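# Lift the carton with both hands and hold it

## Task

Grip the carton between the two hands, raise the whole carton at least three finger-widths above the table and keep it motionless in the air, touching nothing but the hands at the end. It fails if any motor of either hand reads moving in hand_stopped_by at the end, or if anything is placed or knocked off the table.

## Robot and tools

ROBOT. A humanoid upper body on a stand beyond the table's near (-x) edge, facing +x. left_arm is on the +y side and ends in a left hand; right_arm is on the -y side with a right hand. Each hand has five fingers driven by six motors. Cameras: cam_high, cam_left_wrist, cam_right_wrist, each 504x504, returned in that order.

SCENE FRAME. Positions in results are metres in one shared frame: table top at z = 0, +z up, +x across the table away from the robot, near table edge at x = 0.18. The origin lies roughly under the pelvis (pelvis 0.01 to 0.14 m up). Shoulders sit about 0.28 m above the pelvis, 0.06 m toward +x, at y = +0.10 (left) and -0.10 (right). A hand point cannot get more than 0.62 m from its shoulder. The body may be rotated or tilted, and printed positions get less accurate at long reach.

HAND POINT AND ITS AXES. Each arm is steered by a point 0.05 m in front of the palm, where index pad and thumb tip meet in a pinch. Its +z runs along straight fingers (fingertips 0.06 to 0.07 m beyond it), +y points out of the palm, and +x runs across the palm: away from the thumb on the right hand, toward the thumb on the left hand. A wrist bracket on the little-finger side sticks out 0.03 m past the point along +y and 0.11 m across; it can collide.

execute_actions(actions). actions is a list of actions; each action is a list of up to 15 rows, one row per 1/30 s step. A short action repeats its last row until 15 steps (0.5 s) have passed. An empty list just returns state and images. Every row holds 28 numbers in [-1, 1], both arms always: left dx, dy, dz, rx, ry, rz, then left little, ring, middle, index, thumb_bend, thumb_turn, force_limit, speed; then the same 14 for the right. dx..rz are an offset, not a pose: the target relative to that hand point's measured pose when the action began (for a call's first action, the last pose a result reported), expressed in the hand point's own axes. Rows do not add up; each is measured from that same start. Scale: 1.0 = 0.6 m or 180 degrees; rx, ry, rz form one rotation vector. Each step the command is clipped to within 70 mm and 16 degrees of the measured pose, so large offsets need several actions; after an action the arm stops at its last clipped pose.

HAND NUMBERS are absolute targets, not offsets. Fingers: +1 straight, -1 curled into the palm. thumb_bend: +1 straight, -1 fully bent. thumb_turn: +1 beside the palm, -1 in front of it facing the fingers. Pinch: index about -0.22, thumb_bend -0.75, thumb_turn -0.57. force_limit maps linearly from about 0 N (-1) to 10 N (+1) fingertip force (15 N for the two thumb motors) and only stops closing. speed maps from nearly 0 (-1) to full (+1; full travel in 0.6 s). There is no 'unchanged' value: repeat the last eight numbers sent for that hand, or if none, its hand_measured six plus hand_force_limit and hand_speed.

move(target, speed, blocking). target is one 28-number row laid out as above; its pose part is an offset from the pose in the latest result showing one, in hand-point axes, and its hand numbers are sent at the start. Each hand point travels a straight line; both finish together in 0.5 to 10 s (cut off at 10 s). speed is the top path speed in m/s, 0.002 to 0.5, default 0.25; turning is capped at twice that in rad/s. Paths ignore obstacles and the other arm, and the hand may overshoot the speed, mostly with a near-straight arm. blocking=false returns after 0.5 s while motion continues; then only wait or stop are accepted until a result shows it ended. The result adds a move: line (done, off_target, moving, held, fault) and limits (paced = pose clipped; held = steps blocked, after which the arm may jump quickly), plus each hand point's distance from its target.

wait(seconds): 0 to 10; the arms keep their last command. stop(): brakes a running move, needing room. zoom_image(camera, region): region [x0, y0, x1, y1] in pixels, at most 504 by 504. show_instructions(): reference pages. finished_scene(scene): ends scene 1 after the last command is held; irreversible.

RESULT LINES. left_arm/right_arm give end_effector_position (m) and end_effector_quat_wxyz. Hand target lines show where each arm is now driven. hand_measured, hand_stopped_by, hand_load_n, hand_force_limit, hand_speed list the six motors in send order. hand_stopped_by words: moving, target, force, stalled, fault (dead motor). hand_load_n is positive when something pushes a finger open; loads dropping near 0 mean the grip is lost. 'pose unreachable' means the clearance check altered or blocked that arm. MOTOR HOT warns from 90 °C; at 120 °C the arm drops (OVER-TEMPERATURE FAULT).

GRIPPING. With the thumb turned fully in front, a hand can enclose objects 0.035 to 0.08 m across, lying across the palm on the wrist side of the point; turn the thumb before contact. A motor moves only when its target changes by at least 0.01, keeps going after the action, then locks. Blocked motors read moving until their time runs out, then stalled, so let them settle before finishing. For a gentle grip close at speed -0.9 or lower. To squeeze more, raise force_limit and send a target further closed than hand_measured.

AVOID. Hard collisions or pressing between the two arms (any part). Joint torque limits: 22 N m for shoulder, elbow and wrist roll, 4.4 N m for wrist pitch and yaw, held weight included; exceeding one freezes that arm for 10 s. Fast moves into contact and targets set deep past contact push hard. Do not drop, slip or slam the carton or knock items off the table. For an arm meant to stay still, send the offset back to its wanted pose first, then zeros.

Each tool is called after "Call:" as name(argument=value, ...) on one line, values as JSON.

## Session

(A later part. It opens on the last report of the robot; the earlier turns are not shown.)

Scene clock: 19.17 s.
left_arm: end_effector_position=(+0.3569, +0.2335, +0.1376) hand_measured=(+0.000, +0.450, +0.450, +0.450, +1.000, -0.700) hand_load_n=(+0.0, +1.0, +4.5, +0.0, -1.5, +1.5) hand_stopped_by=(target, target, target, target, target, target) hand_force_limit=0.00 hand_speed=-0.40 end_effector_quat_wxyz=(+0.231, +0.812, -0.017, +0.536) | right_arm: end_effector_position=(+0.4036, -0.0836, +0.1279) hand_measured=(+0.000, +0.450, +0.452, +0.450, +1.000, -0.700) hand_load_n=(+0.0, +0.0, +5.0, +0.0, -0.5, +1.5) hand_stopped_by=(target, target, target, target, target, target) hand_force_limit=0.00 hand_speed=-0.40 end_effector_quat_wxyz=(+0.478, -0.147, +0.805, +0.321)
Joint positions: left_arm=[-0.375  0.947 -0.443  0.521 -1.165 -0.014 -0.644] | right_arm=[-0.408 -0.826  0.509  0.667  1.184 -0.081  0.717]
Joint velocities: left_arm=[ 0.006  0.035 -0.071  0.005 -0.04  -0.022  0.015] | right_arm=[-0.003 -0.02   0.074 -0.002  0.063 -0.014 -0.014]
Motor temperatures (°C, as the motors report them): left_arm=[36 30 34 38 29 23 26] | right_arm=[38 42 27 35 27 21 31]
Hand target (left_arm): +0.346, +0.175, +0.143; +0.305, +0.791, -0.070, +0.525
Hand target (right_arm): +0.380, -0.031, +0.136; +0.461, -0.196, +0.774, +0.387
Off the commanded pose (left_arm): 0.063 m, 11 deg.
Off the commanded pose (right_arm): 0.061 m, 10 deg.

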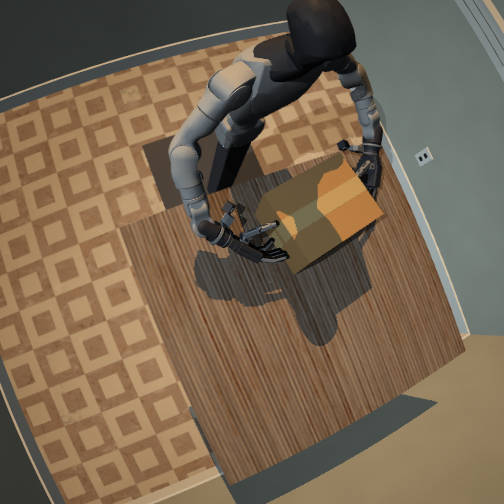

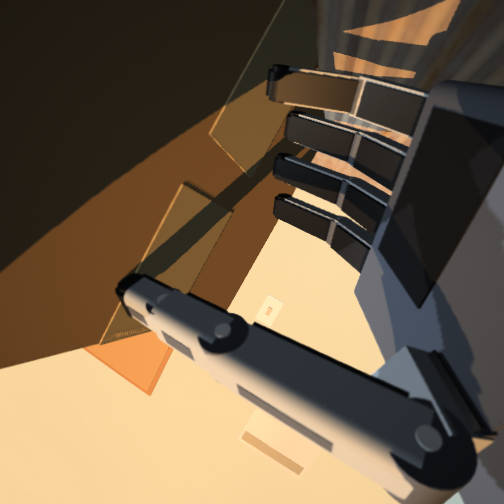

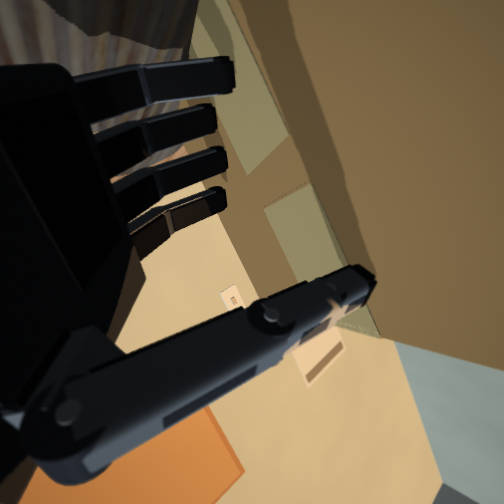

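Call:
execute_actions(actions=[[[-0.023,0.0993,0.0278,-0.058,-0.006,0.0015,0,0.45,0.45,0.45,1,-0.7,0,-0.4,0.0133,0.095,0.035,-0.055,0.002,-0.005,0,0.45,0.45,0.45,1,-0.7,0,-0.4],[-0.023,0.0993,0.0278,-0.0565,-0.006,0.0015,0,0.45,0.45,0.45,1,-0.7,0,-0.4,0.0133,0.095,0.035,-0.0535,0.002,-0.005,0,0.45,0.45,0.45,1,-0.7,0,-0.4],[-0.0215,0.0999,0.0273,-0.055,-0.007,0.001,0,0.45,0.45,0.45,1,-0.7,0,-0.4,0.0119,0.0956,0.0344,-0.052,0.003,-0.0045,0,0.45,0.45,0.45,1,-0.7,0,-0.4],[-0.0194,0.1008,0.0265,-0.055,-0.008,0,0,0.45,0.45,0.45,1,-0.7,0,-0.4,0.0097,0.0966,0.0336,-0.052,0.004,-0.004,0,0.45,0.45,0.45,1,-0.7,0,-0.4],[-0.0164,0.102,0.0254,-0.055,-0.009,-0.0005,0,0.45,0.45,0.45,1,-0.7,0,-0.4,0.0068,0.0978,0.0324,-0.052,0.005,-0.003,0,0.45,0.45,0.45,1,-0.7,0,-0.4],[-0.0135,0.1032,0.0244,-0.055,-0.01,-0.001,0,0.45,0.45,0.45,1,-0.7,0,-0.4,0.0039,0.0991,0.0313,-0.052,0.006,-0.0025,0,0.45,0.45,0.45,1,-0.7,0,-0.4],[-0.0106,0.1044,0.0233,-0.0545,-0.011,-0.002,0,0.45,0.45,0.45,1,-0.7,0,-0.4,0.0011,0.1004,0.0302,-0.0515,0.007,-0.002,0,0.45,0.45,0.45,1,-0.7,0,-0.4],[-0.0077,0.1056,0.0222,-0.0545,-0.012,-0.0025,0,0.45,0.45,0.45,1,-0.7,0,-0.4,-0.0018,0.1016,0.029,-0.0515,0.008,-0.0015,0,0.45,0.45,0.45,1,-0.7,0,-0.4],[-0.0048,0.1068,0.0212,-0.054,-0.013,-0.003,0,0.45,0.45,0.45,1,-0.7,0,-0.4,-0.0047,0.1029,0.0279,-0.051,0.009,-0.001,0,0.45,0.45,0.45,1,-0.7,0,-0.4],[-0.0018,0.108,0.0201,-0.054,-0.014,-0.004,0,0.45,0.45,0.45,1,-0.7,0,-0.4,-0.0076,0.1041,0.0267,-0.051,0.01,0,0,0.45,0.45,0.45,1,-0.7,0,-0.4],[0.0011,0.1092,0.0191,-0.054,-0.015,-0.0045,0,0.45,0.45,0.45,1,-0.7,0,-0.4,-0.0105,0.1054,0.0256,-0.051,0.011,0.0005,0,0.45,0.45,0.45,1,-0.7,0,-0.4],[0.004,0.1104,0.018,-0.0535,-0.016,-0.005,0,0.45,0.45,0.45,1,-0.7,0,-0.4,-0.0133,0.1067,0.0245,-0.0505,0.012,0.001,0,0.45,0.45,0.45,1,-0.7,0,-0.4],[0.0069,0.1116,0.0169,-0.0535,-0.017,-0.006,0,0.45,0.45,0.45,1,-0.7,0,-0.4,-0.0162,0.1079,0.0233,-0.0505,0.013,0.0015,0,0.45,0.45,0.45,1,-0.7,0,-0.4],[0.0099,0.1128,0.0159,-0.053,-0.018,-0.0065,0,0.45,0.45,0.45,1,-0.7,0,-0.4,-0.0191,0.1092,0.0222,-0.05,0.014,0.002,0,0.45,0.45,0.45,1,-0.7,0,-0.4],[0.0128,0.114,0.0148,-0.053,-0.019,-0.007,0,0.45,0.45,0.45,1,-0.7,0,-0.4,-0.022,0.1104,0.021,-0.05,0.015,0.003,0,0.45,0.45,0.45,1,-0.7,0,-0.4]]])

Call:
wait(seconds=0.3)

Scene clock: 20.60 s.
left_arm: end_effector_position=(+0.3592, +0.2325, +0.1571) hand_measured=(+0.000, +0.450, +0.450, +0.450, +0.998, -0.700) hand_load_n=(+0.5, +0.0, +2.0, +0.0, -4.0, +3.5) hand_stopped_by=(target, target, target, target, target, target) hand_force_limit=0.00 hand_speed=-0.40 end_effector_quat_wxyz=(+0.230, +0.821, -0.009, +0.523) | right_arm: end_effector_position=(+0.4042, -0.0818, +0.1464) hand_measured=(+0.000, +0.450, +0.450, +0.450, +0.998, -0.700) hand_load_n=(+0.0, +0.0, +1.5, +0.0, -3.5, +3.0) hand_stopped_by=(target, target, target, target, target, target) hand_force_limit=0.00 hand_speed=-0.40 end_effector_quat_wxyz=(+0.464, -0.145, +0.815, +0.316)
Joint positions: left_arm=[-0.354  1.065 -0.451  0.348 -1.266  0.076 -0.537] | right_arm=[-0.372 -0.955  0.523  0.458  1.27   0.013  0.598]
Joint velocities: left_arm=[ 0.008  0.342  0.005 -0.419 -0.304  0.286  0.255] | right_arm=[ 0.049 -0.36  -0.002 -0.531  0.233  0.296 -0.288]
Motor temperatures (°C, as the motors report them): left_arm=[37 30 34 39 29 24 29] | right_arm=[39 42 27 36 27 21 33]
Hand target (left_arm): +0.346, +0.174, +0.168; +0.306, +0.804, -0.060, +0.506
Hand target (right_arm): +0.378, -0.030, +0.160; +0.442, -0.193, +0.788, +0.384
Off the commanded pose (left_arm): 0.063 m, 11 deg.
Off the commanded pose (right_arm): 0.061 m, 10 deg.

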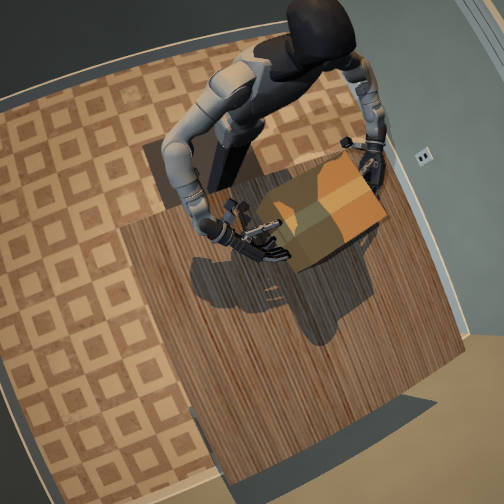

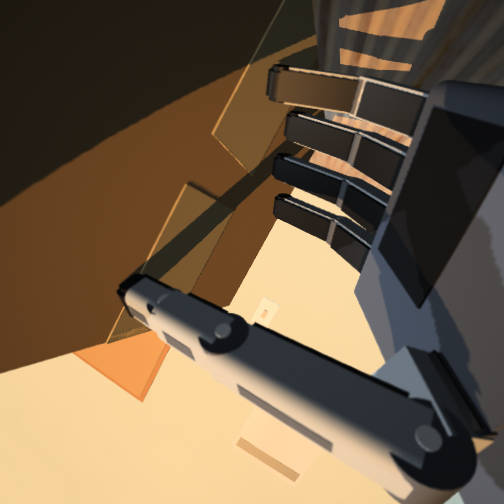

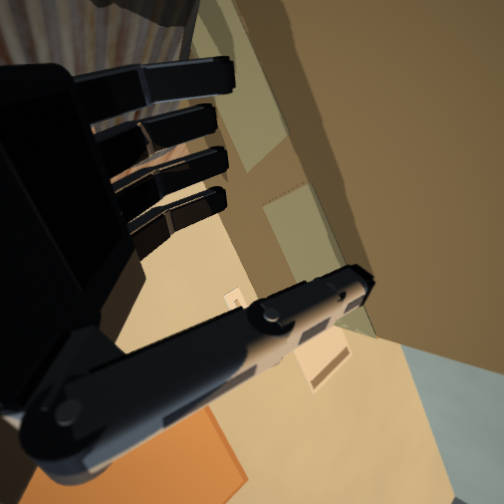

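Scene clock: 20.90 s.
left_arm: end_effector_position=(+0.3597, +0.2326, +0.1616) hand_measured=(+0.000, +0.450, +0.450, +0.450, +0.998, -0.700) hand_load_n=(+0.0, +0.0, +1.5, +0.0, -4.5, +3.5) hand_stopped_by=(target, target, target, target, target, target) hand_force_limit=0.00 hand_speed=-0.40 end_effector_quat_wxyz=(+0.230, +0.823, -0.008, +0.520) | right_arm: end_effector_position=(+0.4040, -0.0812, +0.1506) hand_measured=(+0.000, +0.450, +0.450, +0.450, +0.998, -0.700) hand_load_n=(+0.0, +0.0, +1.5, +0.0, -4.0, +2.5) hand_stopped_by=(target, target, target, target, target, target) hand_force_limit=0.00 hand_speed=-0.40 end_effector_quat_wxyz=(+0.460, -0.145, +0.817, +0.315)
Joint positions: left_arm=[-0.353  1.09  -0.448  0.318 -1.288  0.098 -0.52 ] | right_arm=[-0.367 -0.983  0.523  0.418  1.289  0.036  0.578]
Joint velocities: left_arm=[ 0.005 -0.002  0.009 -0.003  0.005  0.005  0.   ] | right_arm=[ 0.002  0.003  0.008  0.    -0.005  0.004  0.   ]
Motor temperatures (°C, as the motors report them): left_arm=[37 30 34 40 29 24 29] | right_arm=[39 42 27 36 27 21 34]
Hand target (left_arm): +0.346, +0.174, +0.168; +0.306, +0.804, -0.060, +0.506
Hand target (right_arm): +0.378, -0.030, +0.160; +0.442, -0.193, +0.788, +0.384
Off the commanded pose (left_arm): 0.063 m, 11 deg.
Off the commanded pose (right_arm): 0.059 m, 10 deg.
wait: 0.30 s; at rest by 0.23 s

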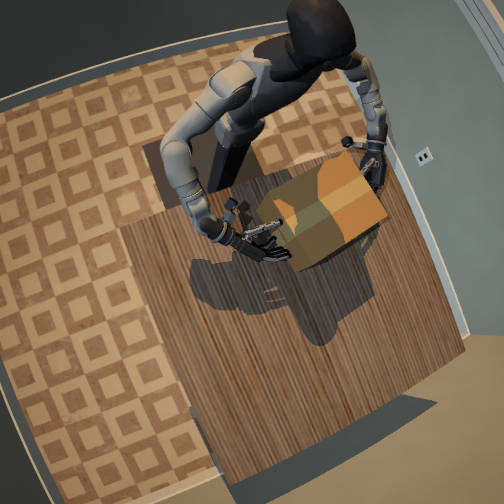

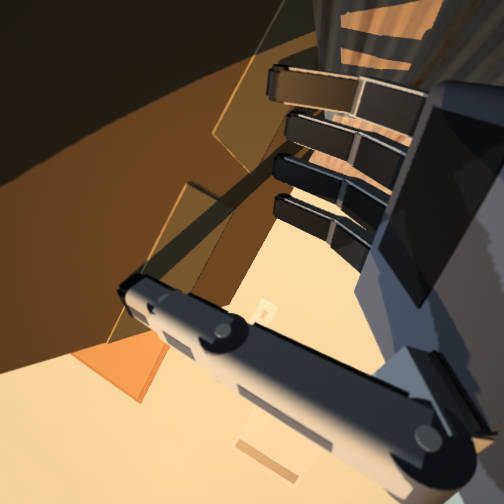

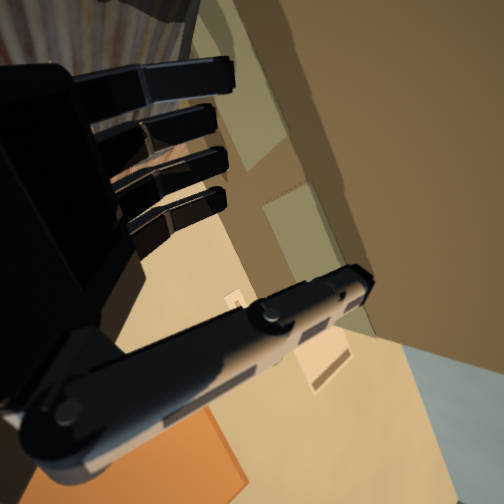

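Call:
execute_actions(actions=[[[-0.0238,0.0999,0.0214,-0.059,-0.008,0,0,0.45,0.45,0.45,1,-0.7,0,-0.4,0.0093,0.0941,0.0296,-0.055,0.002,-0.001,0,0.45,0.45,0.45,1,-0.7,0,-0.4],[-0.0209,0.1012,0.0202,-0.06,-0.008,0,0,0.45,0.45,0.45,1,-0.7,0,-0.4,0.0065,0.0954,0.0283,-0.056,0.002,-0.001,0,0.45,0.45,0.45,1,-0.7,0,-0.4],[-0.0173,0.1027,0.0188,-0.06,-0.008,0,0,0.45,0.45,0.45,1,-0.7,0,-0.4,0.003,0.097,0.0267,-0.056,0.002,-0.001,0,0.45,0.45,0.45,1,-0.7,0,-0.4],[-0.013,0.1046,0.017,-0.06,-0.008,0,0,0.45,0.45,0.45,1,-0.7,0,-0.4,-0.0012,0.0989,0.0248,-0.056,0.002,-0.001,0,0.45,0.45,0.45,1,-0.7,0,-0.4],[-0.0088,0.1064,0.0152,-0.06,-0.008,0,0,0.45,0.45,0.45,1,-0.7,0,-0.4,-0.0054,0.1009,0.023,-0.056,0.002,-0.001,0,0.45,0.45,0.45,1,-0.7,0,-0.4],[-0.0045,0.1083,0.0134,-0.06,-0.008,0,0,0.45,0.45,0.45,1,-0.7,0,-0.4,-0.0096,0.1028,0.0211,-0.056,0.002,-0.001,0,0.45,0.45,0.45,1,-0.7,0,-0.4],[-0.0002,0.1102,0.0117,-0.06,-0.008,0,0,0.45,0.45,0.45,1,-0.7,0,-0.4,-0.0138,0.1047,0.0192,-0.056,0.002,-0.001,0,0.45,0.45,0.45,1,-0.7,0,-0.4],[0.0041,0.112,0.0099,-0.06,-0.008,0,0,0.45,0.45,0.45,1,-0.7,0,-0.4,-0.018,0.1066,0.0173,-0.056,0.002,-0.001,0,0.45,0.45,0.45,1,-0.7,0,-0.4],[0.0084,0.1139,0.0081,-0.06,-0.008,0,0,0.45,0.45,0.45,1,-0.7,0,-0.4,-0.0222,0.1085,0.0154,-0.056,0.002,-0.001,0,0.45,0.45,0.45,1,-0.7,0,-0.4],[0.0127,0.1157,0.0064,-0.06,-0.008,0,0,0.45,0.45,0.45,1,-0.7,0,-0.4,-0.0264,0.1105,0.0135,-0.056,0.002,-0.001,0,0.45,0.45,0.45,1,-0.7,0,-0.4],[0.017,0.1176,0.0046,-0.06,-0.008,0,0,0.45,0.45,0.45,1,-0.7,0,-0.4,-0.0306,0.1124,0.0116,-0.056,0.002,-0.001,0,0.45,0.45,0.45,1,-0.7,0,-0.4],[0.0213,0.1195,0.0028,-0.06,-0.008,0,0,0.45,0.45,0.45,1,-0.7,0,-0.4,-0.0348,0.1143,0.0097,-0.056,0.002,-0.001,0,0.45,0.45,0.45,1,-0.7,0,-0.4],[0.0256,0.1213,0.0011,-0.06,-0.008,0,0,0.45,0.45,0.45,1,-0.7,0,-0.4,-0.039,0.1162,0.0078,-0.056,0.002,-0.001,0,0.45,0.45,0.45,1,-0.7,0,-0.4],[0.0299,0.1232,-0.0007,-0.06,-0.008,0,0,0.45,0.45,0.45,1,-0.7,0,-0.4,-0.0432,0.1181,0.0059,-0.056,0.002,-0.001,0,0.45,0.45,0.45,1,-0.7,0,-0.4],[0.0341,0.125,-0.0025,-0.06,-0.008,0,0,0.45,0.45,0.45,1,-0.7,0,-0.4,-0.0474,0.1201,0.0041,-0.056,0.002,-0.001,0,0.45,0.45,0.45,1,-0.7,0,-0.4]],[[-0.0109,0.1055,0.0141,-0.0585,-0.008,0,0,0.45,0.45,0.45,1,-0.7,0,-0.4,-0.0033,0.0989,0.0219,-0.055,0.002,-0.001,0,0.45,0.45,0.45,1,-0.7,0,-0.4],[-0.0066,0.1074,0.0123,-0.0585,-0.008,0,0,0.45,0.45,0.45,1,-0.7,0,-0.4,-0.0075,0.1008,0.02,-0.055,0.002,-0.001,0,0.45,0.45,0.45,1,-0.7,0,-0.4],[-0.003,0.1089,0.0109,-0.0585,-0.008,0,0,0.45,0.45,0.45,1,-0.7,0,-0.4,-0.011,0.1024,0.0184,-0.055,0.002,-0.001,0,0.45,0.45,0.45,1,-0.7,0,-0.4],[0.0005,0.1105,0.0094,-0.0585,-0.008,0,0,0.45,0.45,0.45,1,-0.7,0,-0.4,-0.0145,0.104,0.0169,-0.055,0.002,-0.001,0,0.45,0.45,0.45,1,-0.7,0,-0.4],[0.0041,0.112,0.0079,-0.0585,-0.008,0,0,0.45,0.45,0.45,1,-0.7,0,-0.4,-0.018,0.1056,0.0153,-0.055,0.002,-0.001,0,0.45,0.45,0.45,1,-0.7,0,-0.4],[0.007,0.1133,0.0067,-0.0585,-0.008,0,0,0.45,0.45,0.45,1,-0.7,0,-0.4,-0.0208,0.1069,0.014,-0.055,0.002,-0.001,0,0.45,0.45,0.45,1,-0.7,0,-0.4],[0.0098,0.1145,0.0055,-0.0585,-0.008,0,0,0.45,0.45,0.45,1,-0.7,0,-0.4,-0.0236,0.1082,0.0128,-0.055,0.002,-0.001,0,0.45,0.45,0.45,1,-0.7,0,-0.4],[0.012,0.1154,0.0047,-0.0585,-0.008,0,0,0.45,0.45,0.45,1,-0.7,0,-0.4,-0.0257,0.1091,0.0118,-0.055,0.002,-0.001,0,0.45,0.45,0.45,1,-0.7,0,-0.4],[0.0134,0.116,0.0041,-0.0585,-0.008,0,0,0.45,0.45,0.45,1,-0.7,0,-0.4,-0.0271,0.1098,0.0112,-0.055,0.002,-0.001,0,0.45,0.45,0.45,1,-0.7,0,-0.4]]])

Call:
wait(seconds=1.5)

Scene clock: 23.73 s.
left_arm: end_effector_position=(+0.3648, +0.2297, +0.2186) hand_measured=(+0.000, +0.450, +0.450, +0.450, +0.998, -0.700) hand_load_n=(+0.5, +0.0, +1.0, +0.0, -4.5, +4.5) hand_stopped_by=(target, target, target, target, target, target) hand_force_limit=0.00 hand_speed=-0.40 end_effector_quat_wxyz=(+0.232, +0.821, -0.000, +0.522) | right_arm: end_effector_position=(+0.4115, -0.0776, +0.2093) hand_measured=(+0.000, +0.450, +0.450, +0.450, +0.998, -0.700) hand_load_n=(+0.0, +0.0, +0.5, +0.0, -5.0, +5.0) hand_stopped_by=(target, target, target, target, target, target) hand_force_limit=0.00 hand_speed=-0.40 end_effector_quat_wxyz=(+0.463, -0.133, +0.816, +0.318)
Joint positions: left_arm=[-0.346  1.31  -0.408  0.073 -1.512  0.192 -0.378] | right_arm=[-0.357 -1.212  0.489  0.142  1.509  0.137  0.428]
Joint velocities: left_arm=[-0.003  0.026 -0.029 -0.006 -0.02  -0.009  0.014] | right_arm=[ 0.003 -0.018  0.048 -0.021  0.048 -0.009 -0.016]
Motor temperatures (°C, as the motors report them): left_arm=[39 30 34 42 29 24 33] | right_arm=[41 42 27 39 27 21 37]
Hand target (left_arm): +0.347, +0.174, +0.228; +0.307, +0.803, -0.057, +0.508
Hand target (right_arm): +0.381, -0.030, +0.221; +0.443, -0.187, +0.788, +0.385
Off the commanded pose (left_arm): 0.062 m, 11 deg.
Off the commanded pose (right_arm): 0.059 m, 10 deg.

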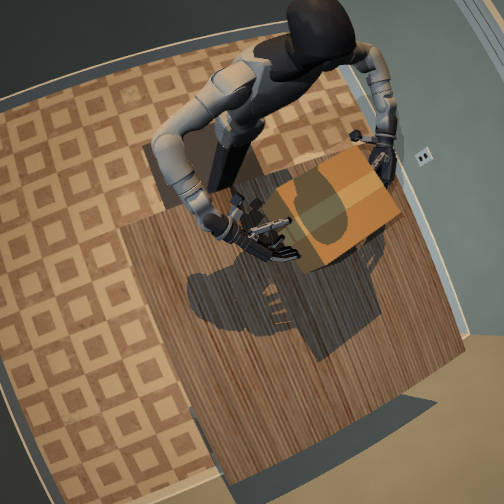

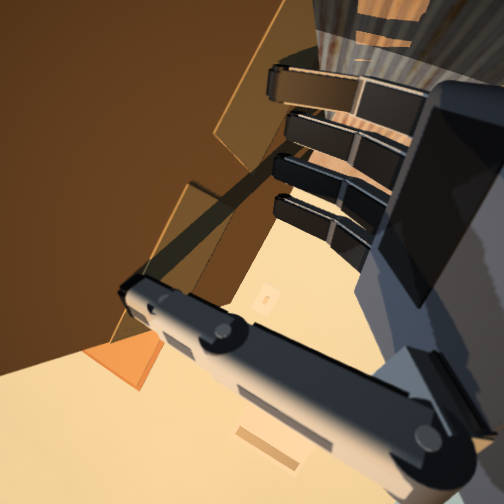

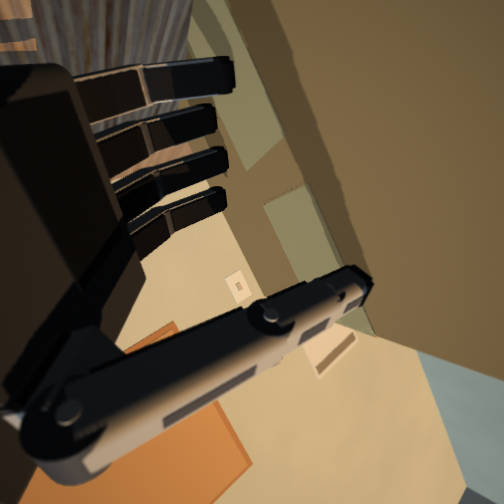

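Scene clock: 25.23 s.
left_arm: end_effector_position=(+0.3646, +0.2297, +0.2178) hand_measured=(+0.000, +0.450, +0.450, +0.450, +0.998, -0.700) hand_load_n=(+0.5, +0.0, +1.0, +0.0, -5.0, +5.0) hand_stopped_by=(target, target, target, target, target, target) hand_force_limit=0.00 hand_speed=-0.40 end_effector_quat_wxyz=(+0.232, +0.822, +0.000, +0.521) | right_arm: end_effector_position=(+0.4112, -0.0776, +0.2084) hand_measured=(+0.000, +0.450, +0.450, +0.450, +0.998, -0.700) hand_load_n=(+0.0, +0.0, +0.5, +0.0, -5.0, +5.0) hand_stopped_by=(target, target, target, target, target, target) hand_force_limit=0.00 hand_speed=-0.40 end_effector_quat_wxyz=(+0.462, -0.133, +0.817, +0.318)
Joint positions: left_arm=[-0.346  1.311 -0.411  0.073 -1.514  0.192 -0.377] | right_arm=[-0.357 -1.213  0.492  0.142  1.511  0.137  0.426]
Joint velocities: left_arm=[-0.009 -0.011  0.011 -0.005  0.003  0.     0.   ] | right_arm=[-0.003 -0.009 -0.005  0.006  0.     0.     0.   ]
Motor temperatures (°C, as the motors report them): left_arm=[39 29 34 44 29 24 35] | right_arm=[42 41 27 40 27 22 39]
Hand target (left_arm): +0.347, +0.174, +0.228; +0.307, +0.803, -0.057, +0.508
Hand target (right_arm): +0.381, -0.030, +0.221; +0.443, -0.187, +0.788, +0.385
Off the commanded pose (left_arm): 0.062 m, 11 deg.
Off the commanded pose (right_arm): 0.059 m, 10 deg.
wait: 1.50 s; at rest by 0.17 s

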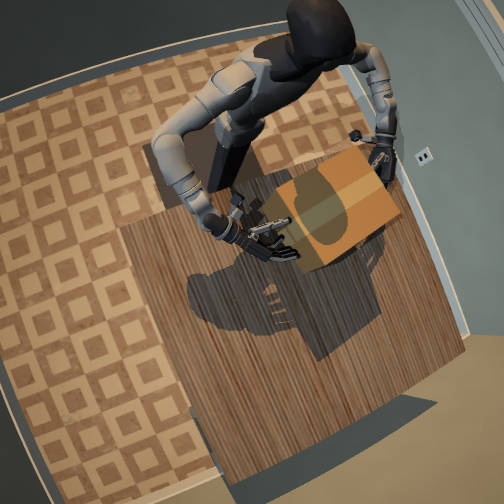

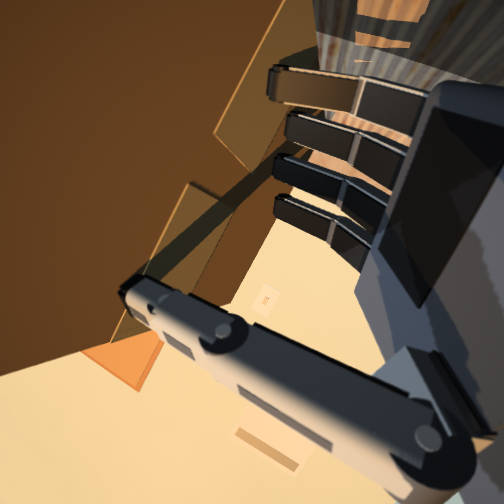

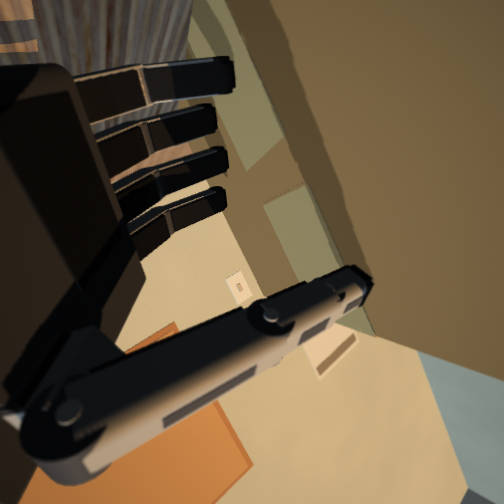

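Call:
finished_scene(scene=2)

The scene is finished: the task was done.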